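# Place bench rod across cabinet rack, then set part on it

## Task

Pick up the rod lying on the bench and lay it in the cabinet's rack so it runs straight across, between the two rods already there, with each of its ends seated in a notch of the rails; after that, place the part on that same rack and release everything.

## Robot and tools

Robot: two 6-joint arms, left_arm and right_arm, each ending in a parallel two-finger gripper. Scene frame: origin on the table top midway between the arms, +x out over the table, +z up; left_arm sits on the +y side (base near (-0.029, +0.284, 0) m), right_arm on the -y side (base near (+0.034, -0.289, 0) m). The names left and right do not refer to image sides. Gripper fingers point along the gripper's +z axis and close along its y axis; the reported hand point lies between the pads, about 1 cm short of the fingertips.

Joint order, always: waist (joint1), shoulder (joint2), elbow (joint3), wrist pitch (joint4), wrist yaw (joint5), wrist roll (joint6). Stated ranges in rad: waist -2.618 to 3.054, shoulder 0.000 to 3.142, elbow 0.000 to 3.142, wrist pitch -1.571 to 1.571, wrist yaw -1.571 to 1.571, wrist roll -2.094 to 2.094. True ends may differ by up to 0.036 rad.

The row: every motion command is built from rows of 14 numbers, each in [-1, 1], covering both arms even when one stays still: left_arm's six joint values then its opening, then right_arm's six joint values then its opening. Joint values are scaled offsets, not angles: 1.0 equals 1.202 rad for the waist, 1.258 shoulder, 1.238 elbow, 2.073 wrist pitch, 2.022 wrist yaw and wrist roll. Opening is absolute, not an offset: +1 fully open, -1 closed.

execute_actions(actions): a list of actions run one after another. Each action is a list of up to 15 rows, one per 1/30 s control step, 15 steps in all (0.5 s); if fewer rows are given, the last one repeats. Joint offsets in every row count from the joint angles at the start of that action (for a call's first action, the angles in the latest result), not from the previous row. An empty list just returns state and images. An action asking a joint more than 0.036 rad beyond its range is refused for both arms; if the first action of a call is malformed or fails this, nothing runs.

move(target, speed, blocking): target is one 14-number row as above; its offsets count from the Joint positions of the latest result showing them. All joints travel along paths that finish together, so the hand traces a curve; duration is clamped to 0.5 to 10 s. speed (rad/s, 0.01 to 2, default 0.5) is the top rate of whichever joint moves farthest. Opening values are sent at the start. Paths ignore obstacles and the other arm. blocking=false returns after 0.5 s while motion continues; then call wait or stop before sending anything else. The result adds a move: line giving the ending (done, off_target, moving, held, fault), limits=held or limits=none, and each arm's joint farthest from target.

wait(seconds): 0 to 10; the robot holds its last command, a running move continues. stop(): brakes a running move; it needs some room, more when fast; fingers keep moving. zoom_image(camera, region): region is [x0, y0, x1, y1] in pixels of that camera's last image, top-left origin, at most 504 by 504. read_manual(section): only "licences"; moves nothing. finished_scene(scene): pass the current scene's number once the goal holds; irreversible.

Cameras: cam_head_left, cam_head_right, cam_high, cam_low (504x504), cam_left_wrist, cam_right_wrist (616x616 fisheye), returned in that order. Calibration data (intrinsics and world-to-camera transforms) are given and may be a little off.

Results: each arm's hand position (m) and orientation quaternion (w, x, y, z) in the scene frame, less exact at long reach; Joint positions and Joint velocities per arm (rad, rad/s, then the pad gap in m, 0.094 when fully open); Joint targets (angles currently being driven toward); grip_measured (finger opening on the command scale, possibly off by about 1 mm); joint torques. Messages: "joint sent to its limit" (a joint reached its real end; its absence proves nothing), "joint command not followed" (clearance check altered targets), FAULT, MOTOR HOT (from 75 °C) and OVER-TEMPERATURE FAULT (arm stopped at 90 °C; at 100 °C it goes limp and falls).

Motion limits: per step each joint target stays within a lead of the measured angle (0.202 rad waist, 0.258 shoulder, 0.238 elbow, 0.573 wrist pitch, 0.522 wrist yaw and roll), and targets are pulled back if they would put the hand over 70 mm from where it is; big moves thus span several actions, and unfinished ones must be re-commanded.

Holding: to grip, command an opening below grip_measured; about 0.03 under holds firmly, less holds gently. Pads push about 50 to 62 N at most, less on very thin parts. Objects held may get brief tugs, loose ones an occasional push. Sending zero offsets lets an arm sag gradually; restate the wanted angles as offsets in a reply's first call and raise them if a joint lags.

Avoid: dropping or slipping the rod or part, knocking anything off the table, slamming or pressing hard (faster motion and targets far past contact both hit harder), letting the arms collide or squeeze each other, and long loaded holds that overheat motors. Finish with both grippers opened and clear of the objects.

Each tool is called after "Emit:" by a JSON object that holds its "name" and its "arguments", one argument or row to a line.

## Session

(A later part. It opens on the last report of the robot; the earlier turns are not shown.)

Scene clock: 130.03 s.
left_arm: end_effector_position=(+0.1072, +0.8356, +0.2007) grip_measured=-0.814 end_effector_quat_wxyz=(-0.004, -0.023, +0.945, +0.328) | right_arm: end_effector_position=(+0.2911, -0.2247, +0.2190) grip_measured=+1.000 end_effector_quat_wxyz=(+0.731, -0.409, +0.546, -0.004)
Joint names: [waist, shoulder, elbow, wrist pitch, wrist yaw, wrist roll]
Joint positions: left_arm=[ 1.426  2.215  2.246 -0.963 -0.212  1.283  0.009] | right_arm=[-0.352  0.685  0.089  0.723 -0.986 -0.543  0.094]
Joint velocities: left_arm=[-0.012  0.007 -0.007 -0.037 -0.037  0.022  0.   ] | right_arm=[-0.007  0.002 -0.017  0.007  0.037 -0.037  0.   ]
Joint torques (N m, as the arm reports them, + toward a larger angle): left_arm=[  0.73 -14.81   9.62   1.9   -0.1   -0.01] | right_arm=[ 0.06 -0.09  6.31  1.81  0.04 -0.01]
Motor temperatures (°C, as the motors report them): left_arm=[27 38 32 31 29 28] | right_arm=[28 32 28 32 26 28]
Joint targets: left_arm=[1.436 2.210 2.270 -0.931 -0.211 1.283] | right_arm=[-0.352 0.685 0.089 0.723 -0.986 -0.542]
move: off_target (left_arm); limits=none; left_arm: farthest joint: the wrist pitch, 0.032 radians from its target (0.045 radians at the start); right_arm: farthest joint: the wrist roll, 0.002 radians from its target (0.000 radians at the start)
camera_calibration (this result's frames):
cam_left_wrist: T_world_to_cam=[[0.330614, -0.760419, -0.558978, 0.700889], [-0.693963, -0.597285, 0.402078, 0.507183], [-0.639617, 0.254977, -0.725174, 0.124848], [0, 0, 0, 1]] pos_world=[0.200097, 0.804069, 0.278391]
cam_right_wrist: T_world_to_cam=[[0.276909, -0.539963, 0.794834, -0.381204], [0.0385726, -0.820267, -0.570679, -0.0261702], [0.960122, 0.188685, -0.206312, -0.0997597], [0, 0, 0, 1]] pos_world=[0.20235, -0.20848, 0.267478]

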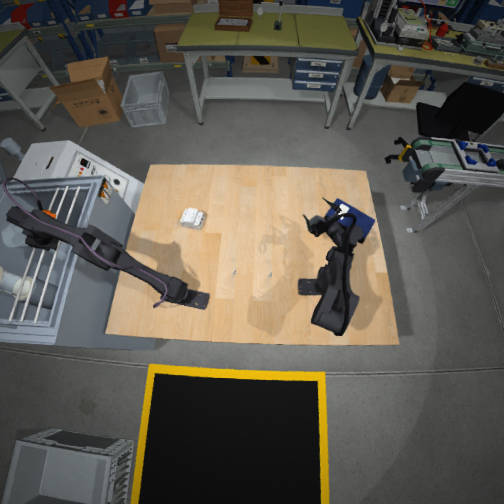

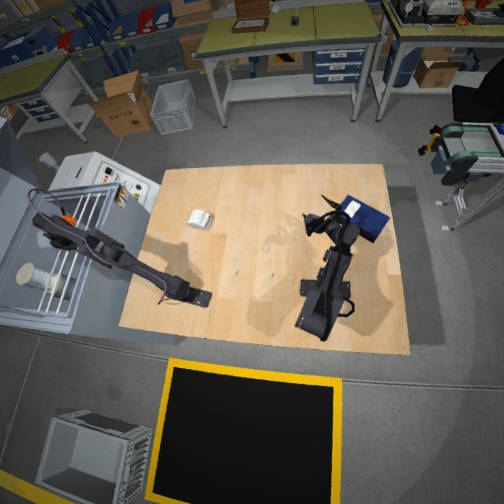

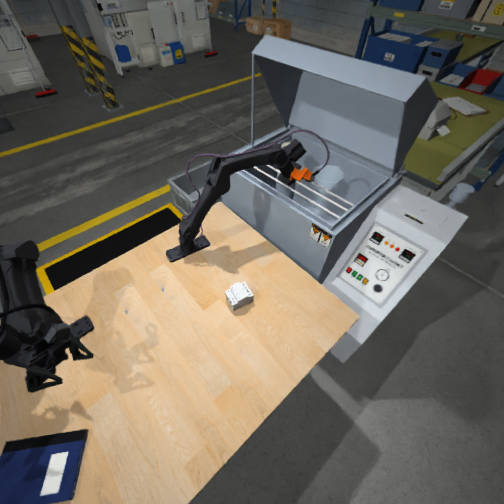

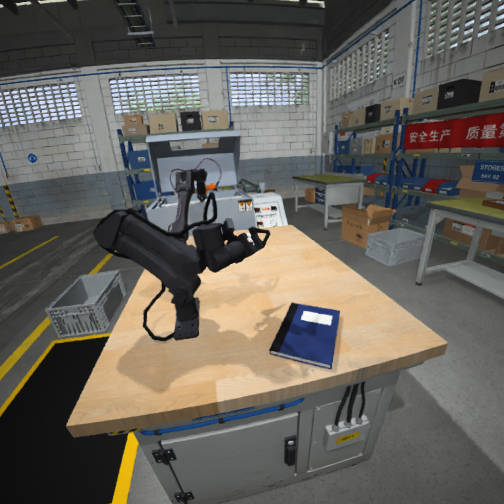

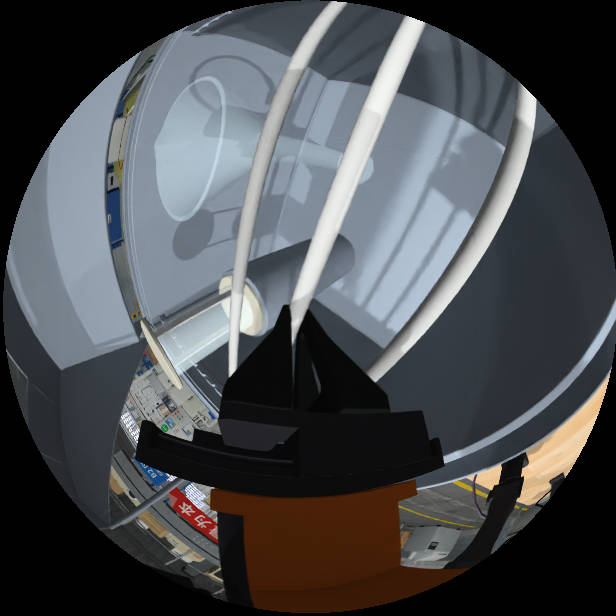

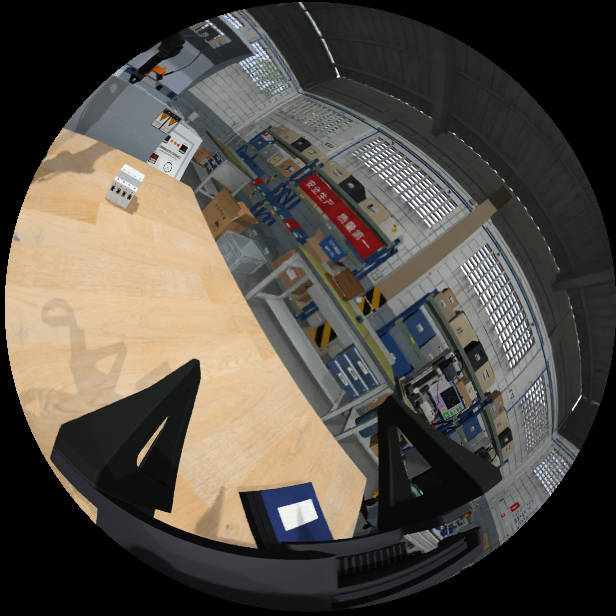

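Emit:
{"name": "move", "arguments": {
  "target": [0,0.004,0.02,0.008,0,0,-0.85,0,0,0,0,0,0,1],
  "speed": 0.05
}}

Emit:
{"name": "zoom_image", "arguments": {
  "camera": "cam_head_left",
  "region": [0, 295, 70, 345]
}}

Emit:
{"name": "zoom_image", "arguments": {
  "camera": "cam_head_left",
  "region": [40, 170, 110, 220]
}}

Scene clock: 133.40 s.
left_arm: end_effector_position=(+0.1073, +0.8361, +0.1969) grip_measured=-0.814 end_effector_quat_wxyz=(-0.005, -0.022, +0.946, +0.325) | right_arm: end_effector_position=(+0.2911, -0.2247, +0.2190) grip_measured=+1.000 end_effector_quat_wxyz=(+0.731, -0.410, +0.545, -0.005)
Joint names: [waist, shoulder, elbow, wrist pitch, wrist yaw, wrist roll]
Joint positions: left_arm=[ 1.426  2.222  2.246 -0.963 -0.212  1.283  0.009] | right_arm=[-0.352  0.685  0.089  0.723 -0.986 -0.544  0.094]
Joint velocities: left_arm=[ 0.002  0.007 -0.002 -0.066 -0.051 -0.051  0.   ] | right_arm=[-0.022  0.007 -0.007 -0.139 -0.037  0.007  0.   ]
Joint torques (N m, as the arm reports them, + toward a larger angle): left_arm=[  0.05 -14.6    9.62   1.69  -0.1   -0.01] | right_arm=[ 0.03 -0.09  6.32  1.81  0.03 -0.01]
Motor temperatures (°C, as the motors report them): left_arm=[27 38 32 31 29 28] | right_arm=[28 31 28 32 26 28]
Joint targets: left_arm=[1.426 2.220 2.270 -0.947 -0.211 1.283] | right_arm=[-0.352 0.685 0.089 0.723 -0.986 -0.543]
move: off_target (left_arm); limits=none; left_arm: farthest joint: the elbow, 0.025 radians from its target (0.025 radians at the start); right_arm: farthest joint: the wrist roll, 0.001 radians from its target (0.000 radians at the start)
camera_calibration (this result's frames):
cam_left_wrist: T_world_to_cam=[[0.329451, -0.764061, -0.554682, 0.701455], [-0.693117, -0.594637, 0.407425, 0.505765], [-0.641133, 0.250233, -0.725487, 0.126287], [0, 0, 0, 1]] pos_world=[0.200426, 0.8051, 0.274642]
cam_right_wrist: T_world_to_cam=[[0.276131, -0.53902, 0.795744, -0.380965], [0.0390017, -0.820968, -0.56964, -0.0266803], [0.960328, 0.188331, -0.205672, -0.10004], [0, 0, 0, 1]] pos_world=[0.202308, -0.208411, 0.267377]

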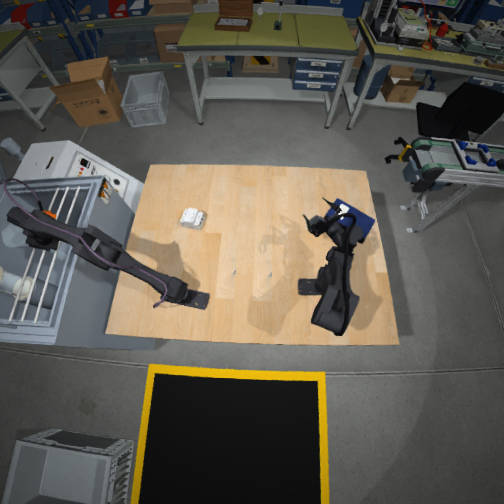

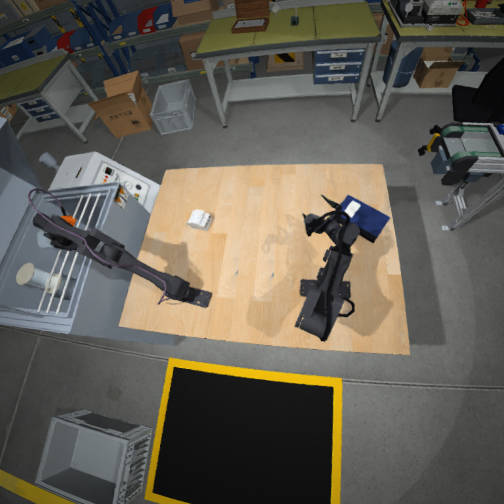

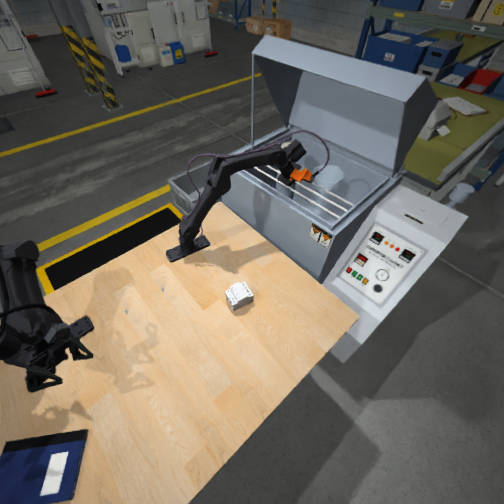

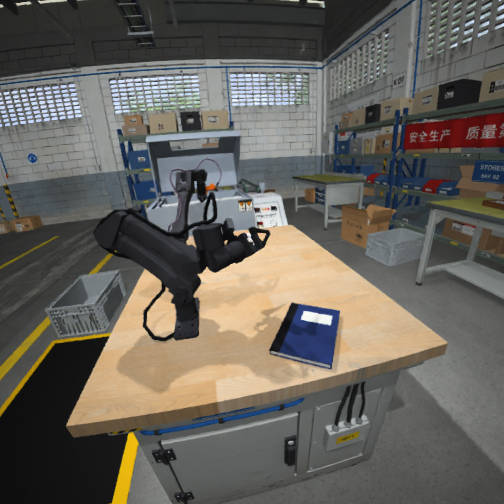

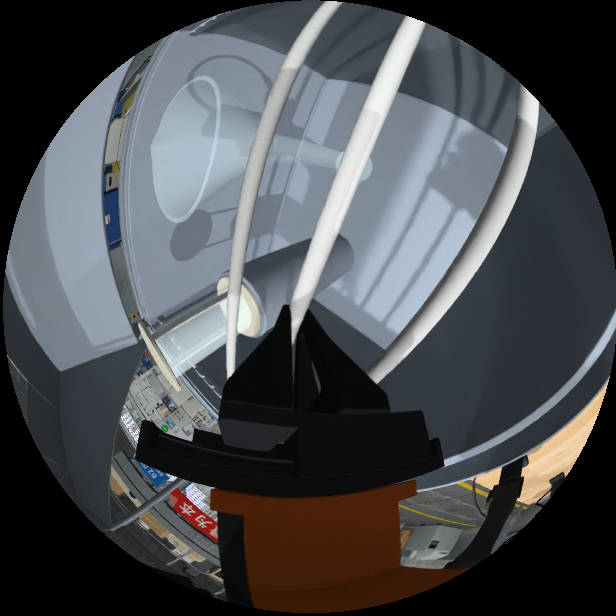

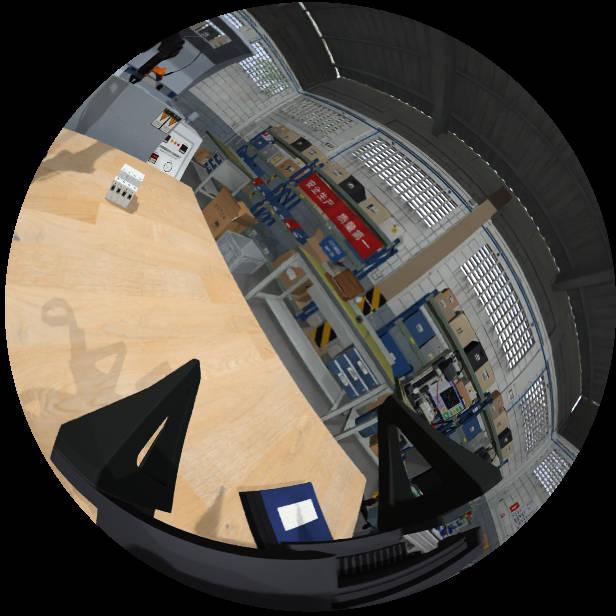

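Region (0, 295, 70, 345) of cam_head_left's 504x504 image, scaled by 7.200, with more detail than that image has; it fills the top 360 rows of this view, and the rest is white.

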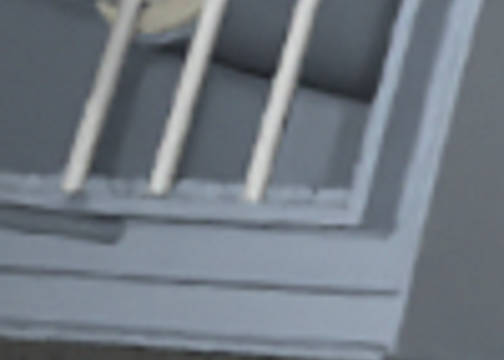

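Region (40, 170, 110, 220) of cam_head_left's 504x504 image, scaled by 7.200, with more detail than that image has; it fills the top 360 rows of this view, and the rest is white.

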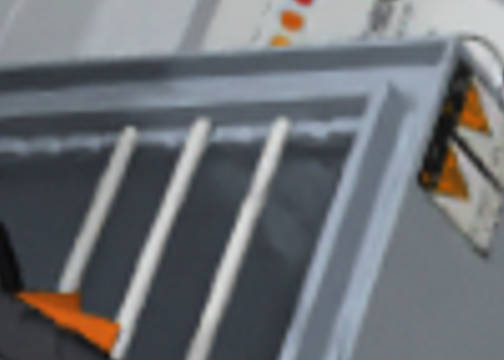

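Emit:
{"name": "move", "arguments": {
  "target": [0,-0.01,0.02,0.008,0,0,-0.1,0,0,0,0,0,0,1]
}}

Emit:
{"name": "move", "arguments": {
  "target": [0,-0.2,-0.08,-0.05,0,0,-0.1,0,0,0,0,0,0,1],
  "speed": 0.3
}}

Emit:
{"name": "zoom_image", "arguments": {
  "camera": "cam_head_left",
  "region": [0, 295, 70, 345]
}}

Emit:
{"name": "zoom_image", "arguments": {
  "camera": "cam_head_left",
  "region": [40, 170, 110, 220]
}}

Emit:
{"name": "zoom_image", "arguments": {
  "camera": "cam_head_left",
  "region": [165, 190, 225, 250]
}}

Scene clock: 139.63 s.
left_arm: end_effector_position=(+0.1074, +0.8363, +0.1959) grip_measured=-0.102 end_effector_quat_wxyz=(-0.005, -0.022, +0.946, +0.324) | right_arm: end_effector_position=(+0.2911, -0.2247, +0.2190) grip_measured=+1.000 end_effector_quat_wxyz=(+0.731, -0.410, +0.545, -0.005)
Joint names: [waist, shoulder, elbow, wrist pitch, wrist yaw, wrist roll]
Joint positions: left_arm=[ 1.426  2.224  2.246 -0.963 -0.212  1.283  0.042] | right_arm=[-0.352  0.685  0.089  0.723 -0.986 -0.546  0.094]
Joint velocities: left_arm=[-0.007  0.012 -0.002  0.007  0.066 -0.022  0.   ] | right_arm=[-0.007 -0.002  0.002 -0.022 -0.051  0.022  0.   ]
Joint torques (N m, as the arm reports them, + toward a larger angle): left_arm=[  0.06 -15.87   9.63   1.69  -0.1    0.  ] | right_arm=[ 0.03 -0.09  6.32  1.81  0.04 -0.01]
Motor temperatures (°C, as the motors report them): left_arm=[27 38 32 31 29 28] | right_arm=[28 31 29 32 26 28]
Joint targets: left_arm=[1.426 2.210 2.270 -0.947 -0.212 1.283] | right_arm=[-0.352 0.685 0.089 0.723 -0.986 -0.544]
move: off_target (left_arm); limits=none; left_arm: farthest joint: the elbow, 0.025 radians from its target (0.025 radians at the start); right_arm: farthest joint: the wrist roll, 0.002 radians from its target (0.000 radians at the start)
camera_calibration (this result's frames):
cam_left_wrist: T_world_to_cam=[[0.329129, -0.765068, -0.553484, 0.70161], [-0.69288, -0.593896, 0.408907, 0.50537], [-0.641554, 0.248915, -0.725569, 0.126686], [0, 0, 0, 1]] pos_world=[0.200517, 0.805382, 0.2736]
cam_right_wrist: T_world_to_cam=[[0.275547, -0.538312, 0.796426, -0.380785], [0.0393228, -0.821494, -0.56886, -0.0270627], [0.960483, 0.188065, -0.205192, -0.100249], [0, 0, 0, 1]] pos_world=[0.202276, -0.20836, 0.267302]

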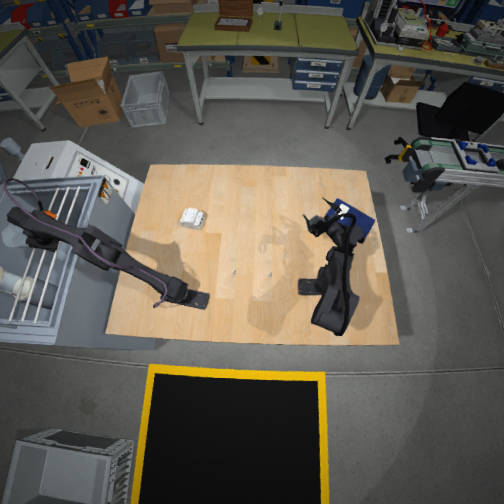

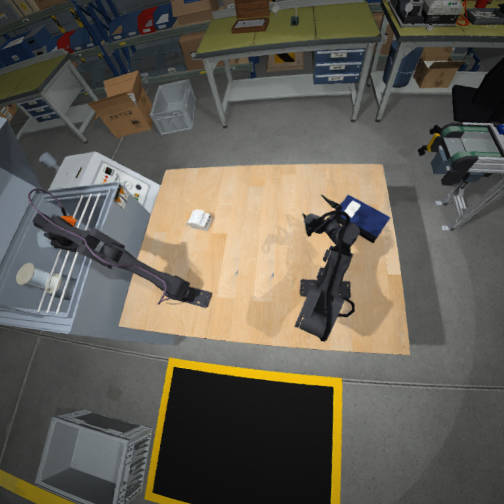

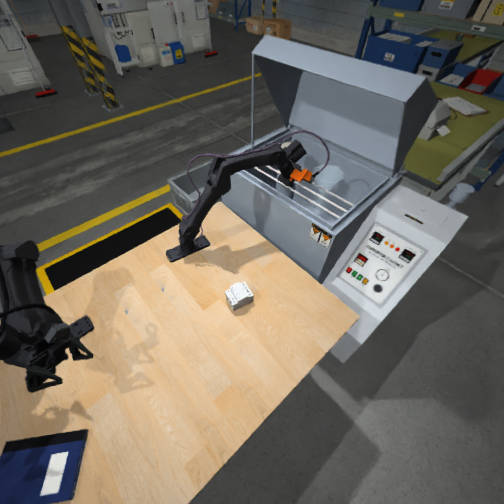

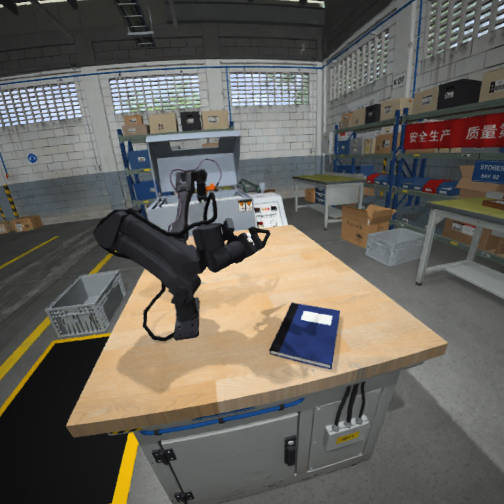

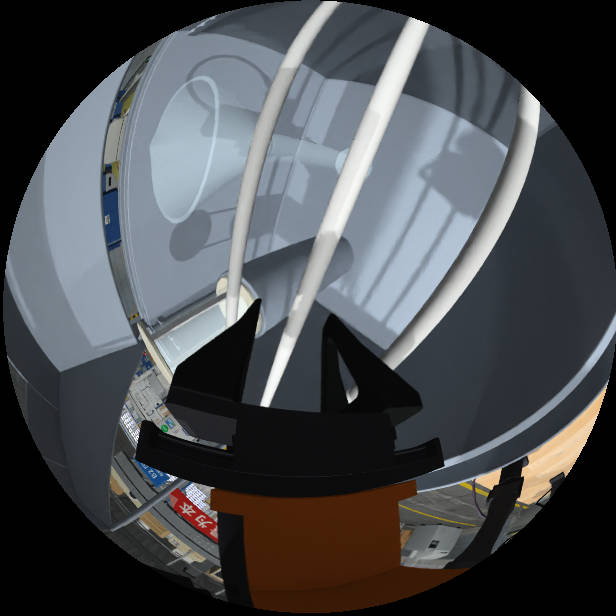

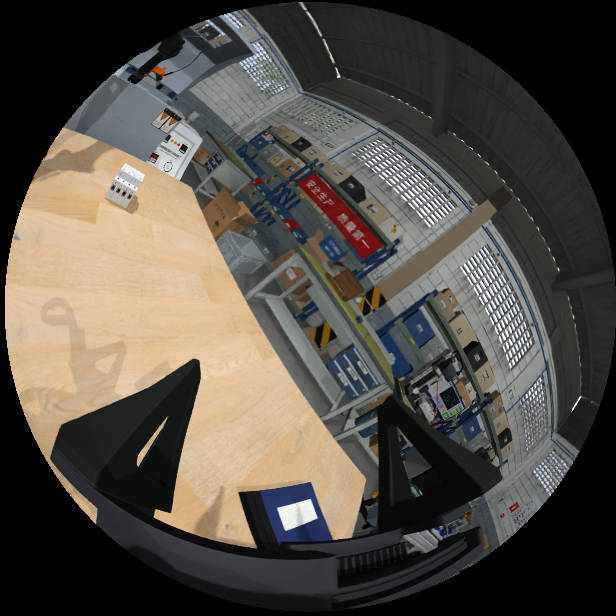

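Scene clock: 141.03 s.
left_arm: end_effector_position=(+0.0909, +0.7847, +0.2698) grip_measured=-0.102 end_effector_quat_wxyz=(+0.003, -0.025, +0.937, +0.348) | right_arm: end_effector_position=(+0.2911, -0.2247, +0.2190) grip_measured=+1.000 end_effector_quat_wxyz=(+0.731, -0.410, +0.545, -0.006)
Joint names: [waist, shoulder, elbow, wrist pitch, wrist yaw, wrist roll]
Joint positions: left_arm=[ 1.426  1.992  2.159 -1.055 -0.212  1.283  0.042] | right_arm=[-0.352  0.685  0.089  0.723 -0.986 -0.547  0.094]
Joint velocities: left_arm=[-0.017 -0.007 -0.007 -0.007 -0.022 -0.051 -0.   ] | right_arm=[-0.012  0.002 -0.007 -0.081 -0.007 -0.007  0.   ]
Joint torques (N m, as the arm reports them, + toward a larger angle): left_arm=[  0.05 -14.03   6.1    1.45  -0.1    0.  ] | right_arm=[ 0.03 -0.1   6.3   1.82  0.04 -0.02]
Motor temperatures (°C, as the motors report them): left_arm=[27 38 32 31 29 28] | right_arm=[28 31 29 32 26 28]
Joint targets: left_arm=[1.426 1.972 2.147 -1.067 -0.212 1.283] | right_arm=[-0.352 0.685 0.089 0.723 -0.986 -0.546]
move: done; limits=none; left_arm: farthest joint: the shoulder, 0.020 radians from its target (0.251 radians at the start); right_arm: farthest joint: the wrist roll, 0.001 radians from its target (0.000 radians at the start)
camera_calibration (this result's frames):
cam_left_wrist: T_world_to_cam=[[0.338463, -0.735857, -0.586478, 0.693659], [-0.699229, -0.613767, 0.366564, 0.460688], [-0.629699, 0.286015, -0.72227, 0.151537], [0, 0, 0, 1]] pos_world=[0.182771, 0.749847, 0.347396]
cam_right_wrist: T_world_to_cam=[[0.274768, -0.537366, 0.797333, -0.380545], [0.0397501, -0.822193, -0.567819, -0.0275722], [0.960689, 0.187712, -0.204552, -0.100529], [0, 0, 0, 1]] pos_world=[0.202234, -0.208291, 0.267202]

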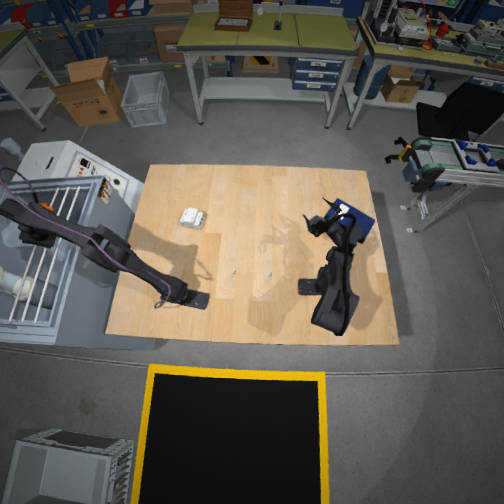

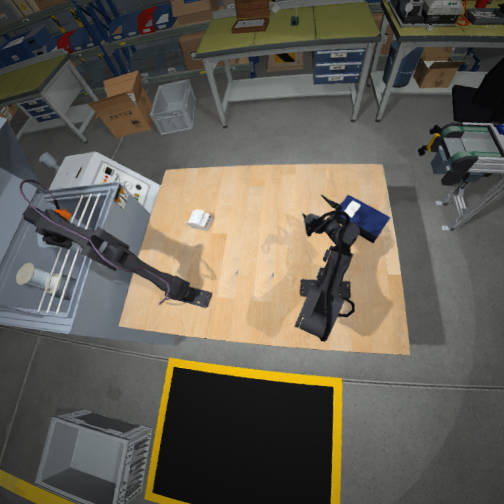

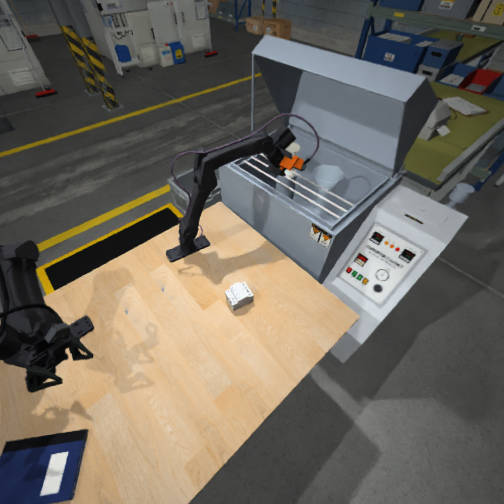

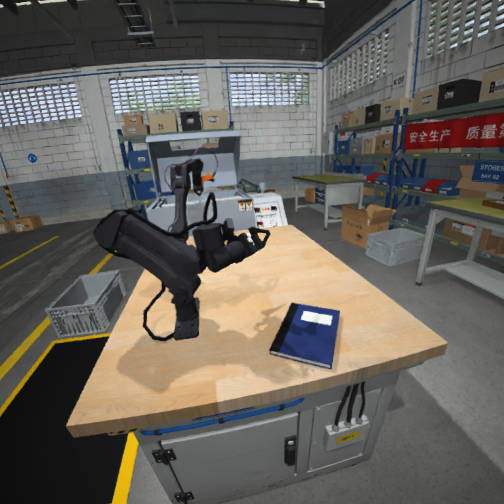

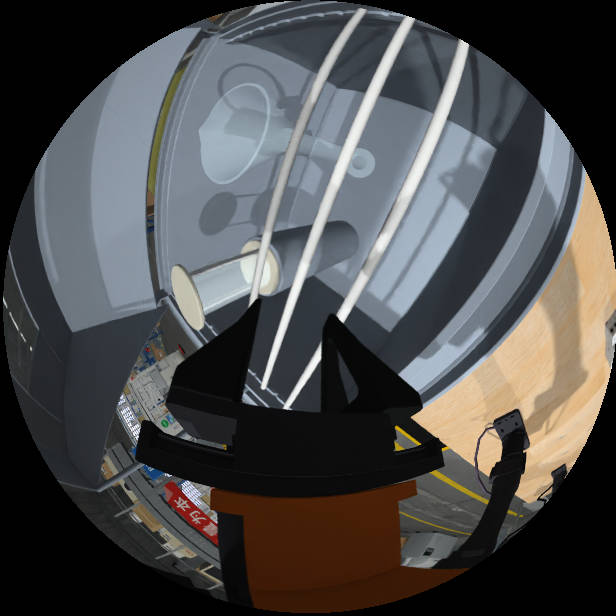

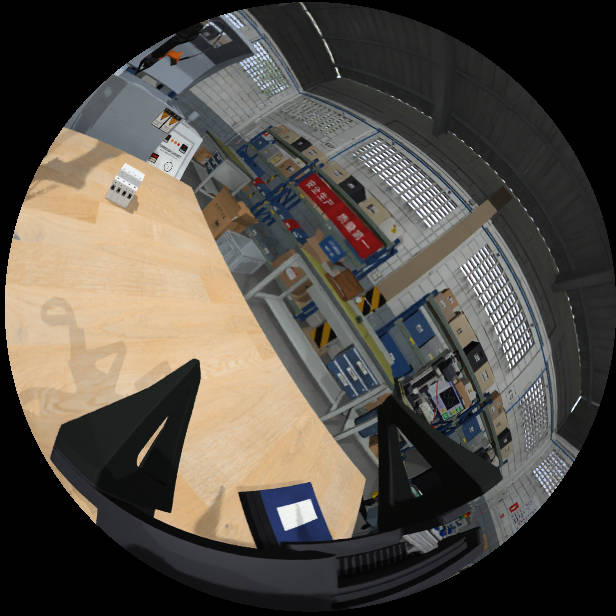

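Region (0, 295, 70, 345) of cam_head_left's 504x504 image, scaled by 7.200, with more detail than that image has; it fills the top 360 rows of this view, and the rest is white.

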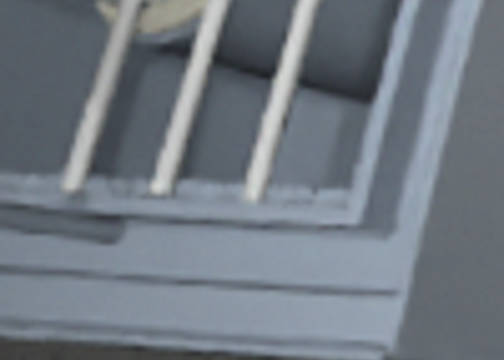

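Region (40, 170, 110, 220) of cam_head_left's 504x504 image, scaled by 7.200, with more detail than that image has; it fills the top 360 rows of this view, and the rest is white.

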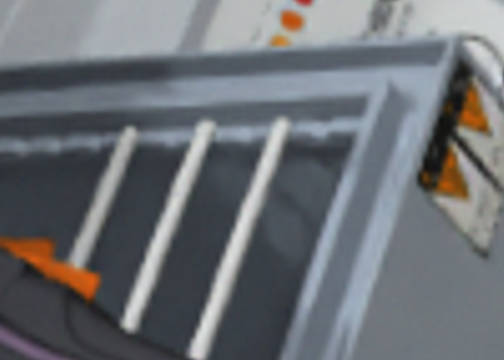

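Region (165, 190, 225, 250) of cam_head_left's 504x504 image, scaled by 8.400, with more detail than that image has.

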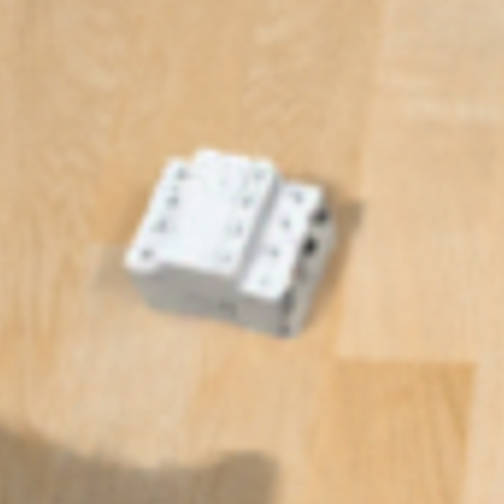

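Emit:
{"name": "zoom_image", "arguments": {
  "camera": "cam_left_wrist",
  "region": [230, 350, 310, 420]
}}

Emit:
{"name": "zoom_image", "arguments": {
  "camera": "cam_left_wrist",
  "region": [330, 0, 490, 80]
}}

Region (230, 350, 310, 420) of cam_left_wrist's 616x616 image, scaled by 6.300, with more detail than that image has; it fills the top 441 rows of this view, and the rest is white.

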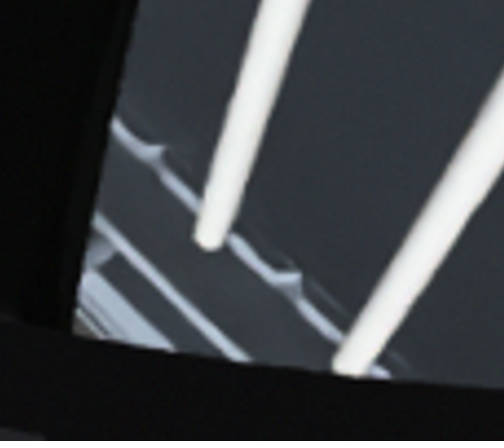

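Region (330, 0, 490, 80) of cam_left_wrist's 616x616 image, scaled by 3.150, with more detail than that image has.

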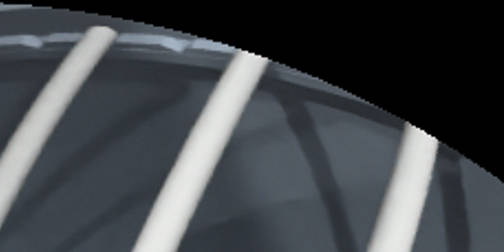

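Emit:
{"name": "move", "arguments": {
  "target": [-0.65,-0.39,-0.45,-0.074,-0.11,-0.72,1,0,0,0,0,0,0,1],
  "speed": 1.2
}}

Emit:
{"name": "move", "arguments": {
  "target": [-0.655,0.275,-0.12,-0.005,-0.125,-0.732,1,0,0,0,0,0,0,1],
  "speed": 1.2
}}

Scene clock: 156.80 s.
left_arm: end_effector_position=(+0.2463, +0.5116, +0.2552) grip_measured=+1.000 end_effector_quat_wxyz=(+0.189, -0.349, +0.888, +0.234) | right_arm: end_effector_position=(+0.2911, -0.2247, +0.2190) grip_measured=+1.000 end_effector_quat_wxyz=(+0.731, -0.411, +0.545, -0.006)
Joint names: [waist, shoulder, elbow, wrist pitch, wrist yaw, wrist roll]
Joint positions: left_arm=[ 0.65   1.522  1.612 -1.197 -0.416 -0.163  0.094] | right_arm=[-0.352  0.685  0.089  0.723 -0.986 -0.548  0.094]
Joint velocities: left_arm=[ 0.002  0.012  0.007 -0.022 -0.051 -0.051  0.   ] | right_arm=[ 0.002 -0.002  0.002 -0.037  0.007 -0.037  0.   ]
Joint torques (N m, as the arm reports them, + toward a larger angle): left_arm=[-0.34 -9.09  6.22  1.07 -0.36 -0.09] | right_arm=[ 0.05 -0.05  6.29  1.81  0.04 -0.01]
Motor temperatures (°C, as the motors report them): left_arm=[27 38 31 31 29 28] | right_arm=[28 30 29 33 26 28]
Joint targets: left_arm=[0.644 1.501 1.602 -1.208 -0.434 -0.173] | right_arm=[-0.352 0.685 0.089 0.723 -0.986 -0.547]
move: off_target (left_arm); limits=none; left_arm: farthest joint: the shoulder, 0.021 radians from its target (0.491 radians at the start); right_arm: farthest joint: the wrist roll, 0.001 radians from its target (0.000 radians at the start)
camera_calibration (this result's frames):
cam_left_wrist: T_world_to_cam=[[0.869238, -0.485354, -0.0941042, 0.0469904], [-0.471833, -0.87125, 0.135268, 0.541873], [-0.147641, -0.0731783, -0.98633, 0.449358], [0, 0, 0, 1]] pos_world=[0.281172, 0.527797, 0.37434]
cam_right_wrist: T_world_to_cam=[[0.274183, -0.536657, 0.798012, -0.380364], [0.0400699, -0.822717, -0.567038, -0.0279542], [0.960843, 0.187448, -0.204071, -0.100739], [0, 0, 0, 1]] pos_world=[0.202203, -0.20824, 0.267126]

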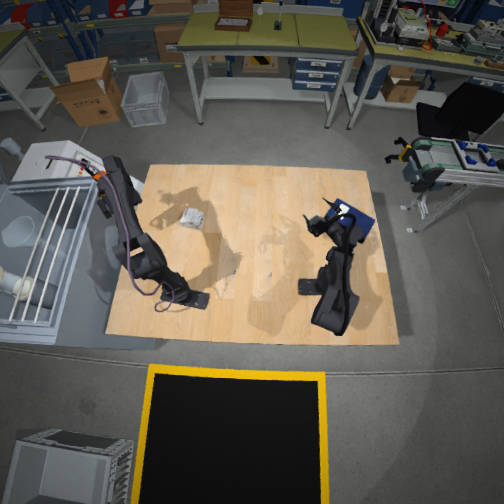

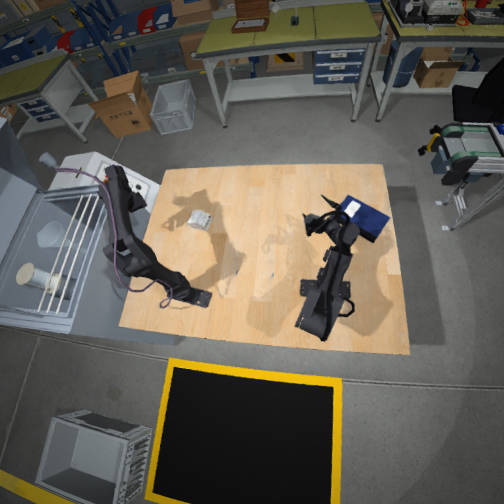

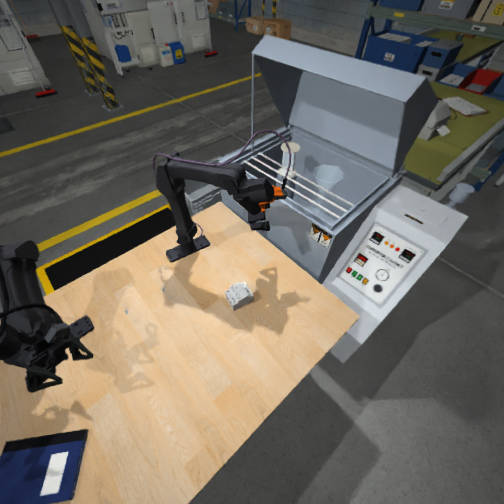

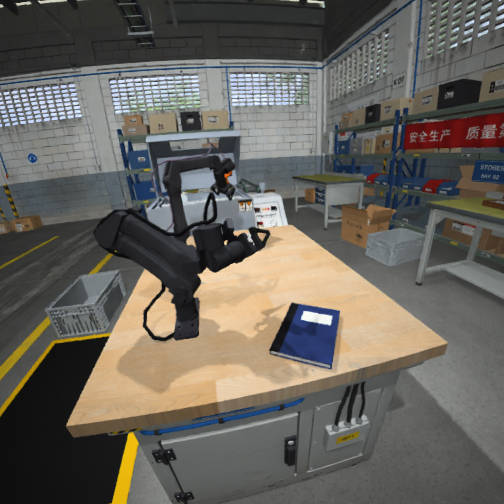

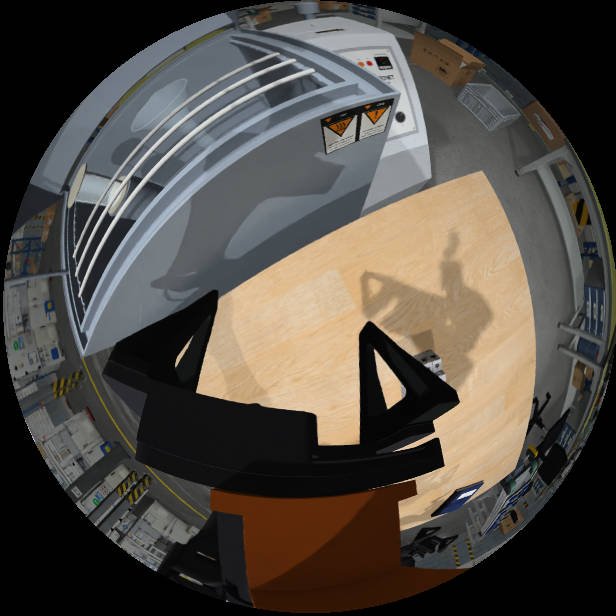

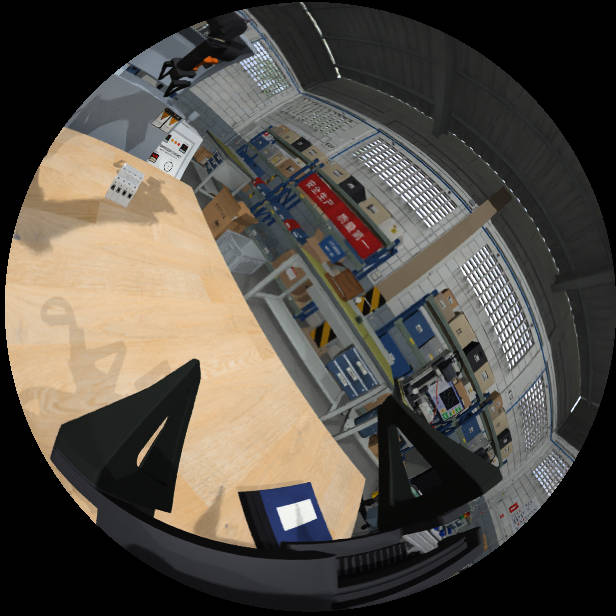

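Scene clock: 159.03 s.
left_arm: end_effector_position=(+0.3290, +0.2861, +0.1170) grip_measured=+1.000 end_effector_quat_wxyz=(-0.252, +0.584, -0.748, -0.191) | right_arm: end_effector_position=(+0.2911, -0.2247, +0.2190) grip_measured=+1.000 end_effector_quat_wxyz=(+0.731, -0.411, +0.544, -0.007)
Joint names: [waist, shoulder, elbow, wrist pitch, wrist yaw, wrist roll]
Joint positions: left_arm=[-0.135  1.874  1.471 -1.197 -0.643 -1.635  0.094] | right_arm=[-0.352  0.685  0.089  0.723 -0.986 -0.55   0.094]
Joint velocities: left_arm=[-0.022 -0.012  0.007  0.007 -0.037  0.081  0.   ] | right_arm=[-0.007 -0.007  0.002 -0.022 -0.095 -0.037  0.   ]
Joint torques (N m, as the arm reports them, + toward a larger angle): left_arm=[ -0.06 -10.73   5.85   0.12  -0.53  -0.06] | right_arm=[ 0.03 -0.06  6.32  1.81  0.04 -0.01]
Motor temperatures (°C, as the motors report them): left_arm=[27 37 31 31 29 28] | right_arm=[28 30 29 33 26 28]
Joint targets: left_arm=[-0.137 1.868 1.463 -1.208 -0.669 -1.643] | right_arm=[-0.352 0.685 0.089 0.723 -0.986 -0.548]
move: off_target (left_arm); limits=none; left_arm: farthest joint: the wrist yaw, 0.025 radians from its target (0.253 radians at the start); right_arm: farthest joint: the wrist roll, 0.002 radians from its target (0.000 radians at the start)
camera_calibration (this result's frames):
cam_left_wrist: T_world_to_cam=[[0.97618, -0.0310371, 0.214731, -0.348628], [-0.0549514, -0.992813, 0.106312, 0.30407], [0.209888, -0.115579, -0.97087, 0.201474], [0, 0, 0, 1]] pos_world=[0.314746, 0.31435, 0.23814]
cam_right_wrist: T_world_to_cam=[[0.273402, -0.535709, 0.798916, -0.380121], [0.0404955, -0.823414, -0.565994, -0.0284633], [0.961047, 0.187096, -0.203429, -0.101018], [0, 0, 0, 1]] pos_world=[0.202161, -0.208172, 0.267025]

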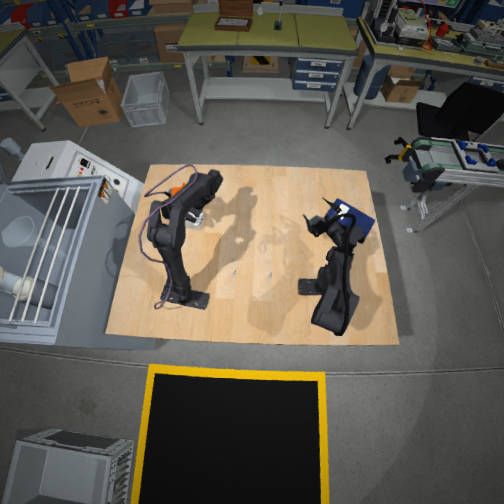

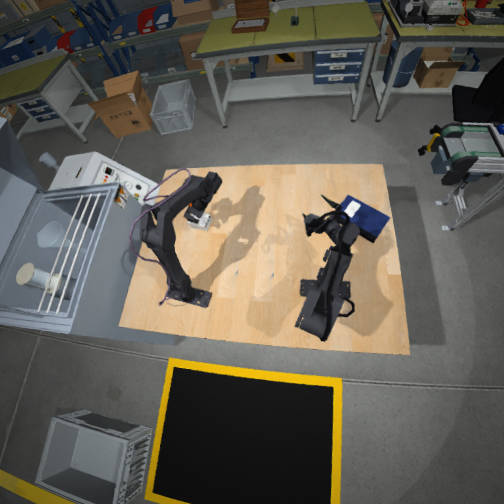

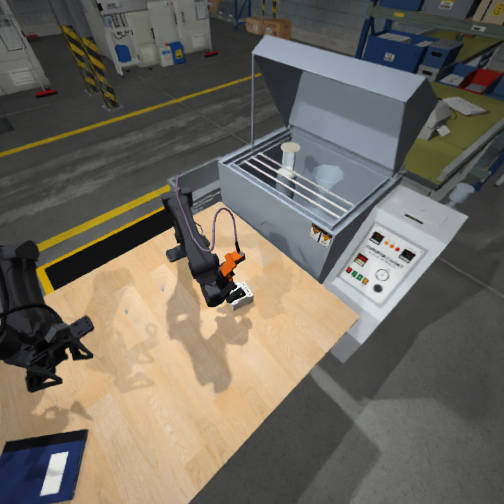

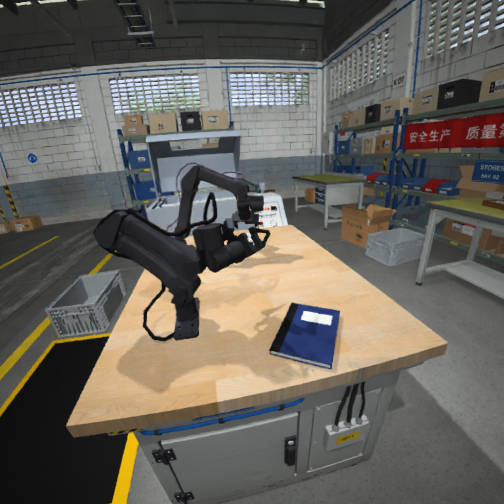

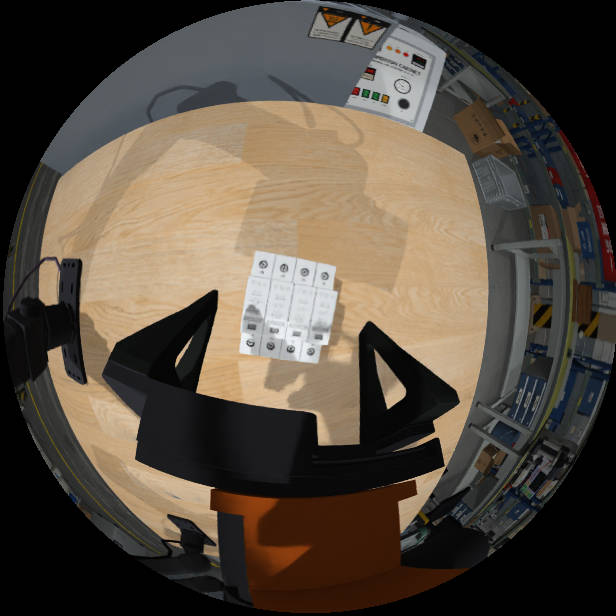

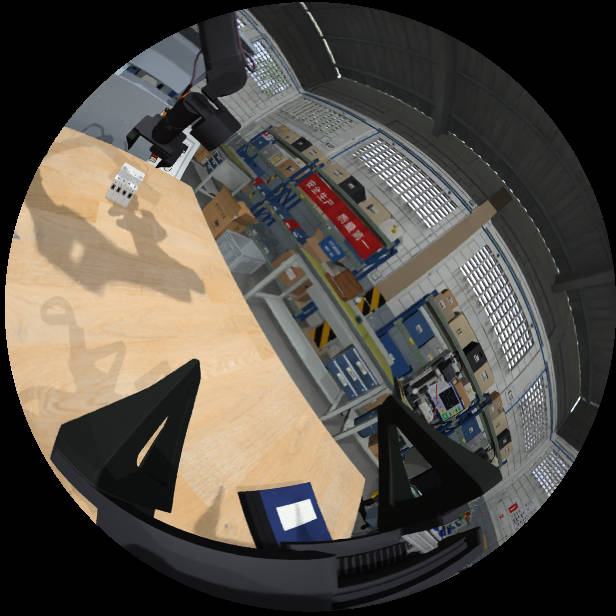

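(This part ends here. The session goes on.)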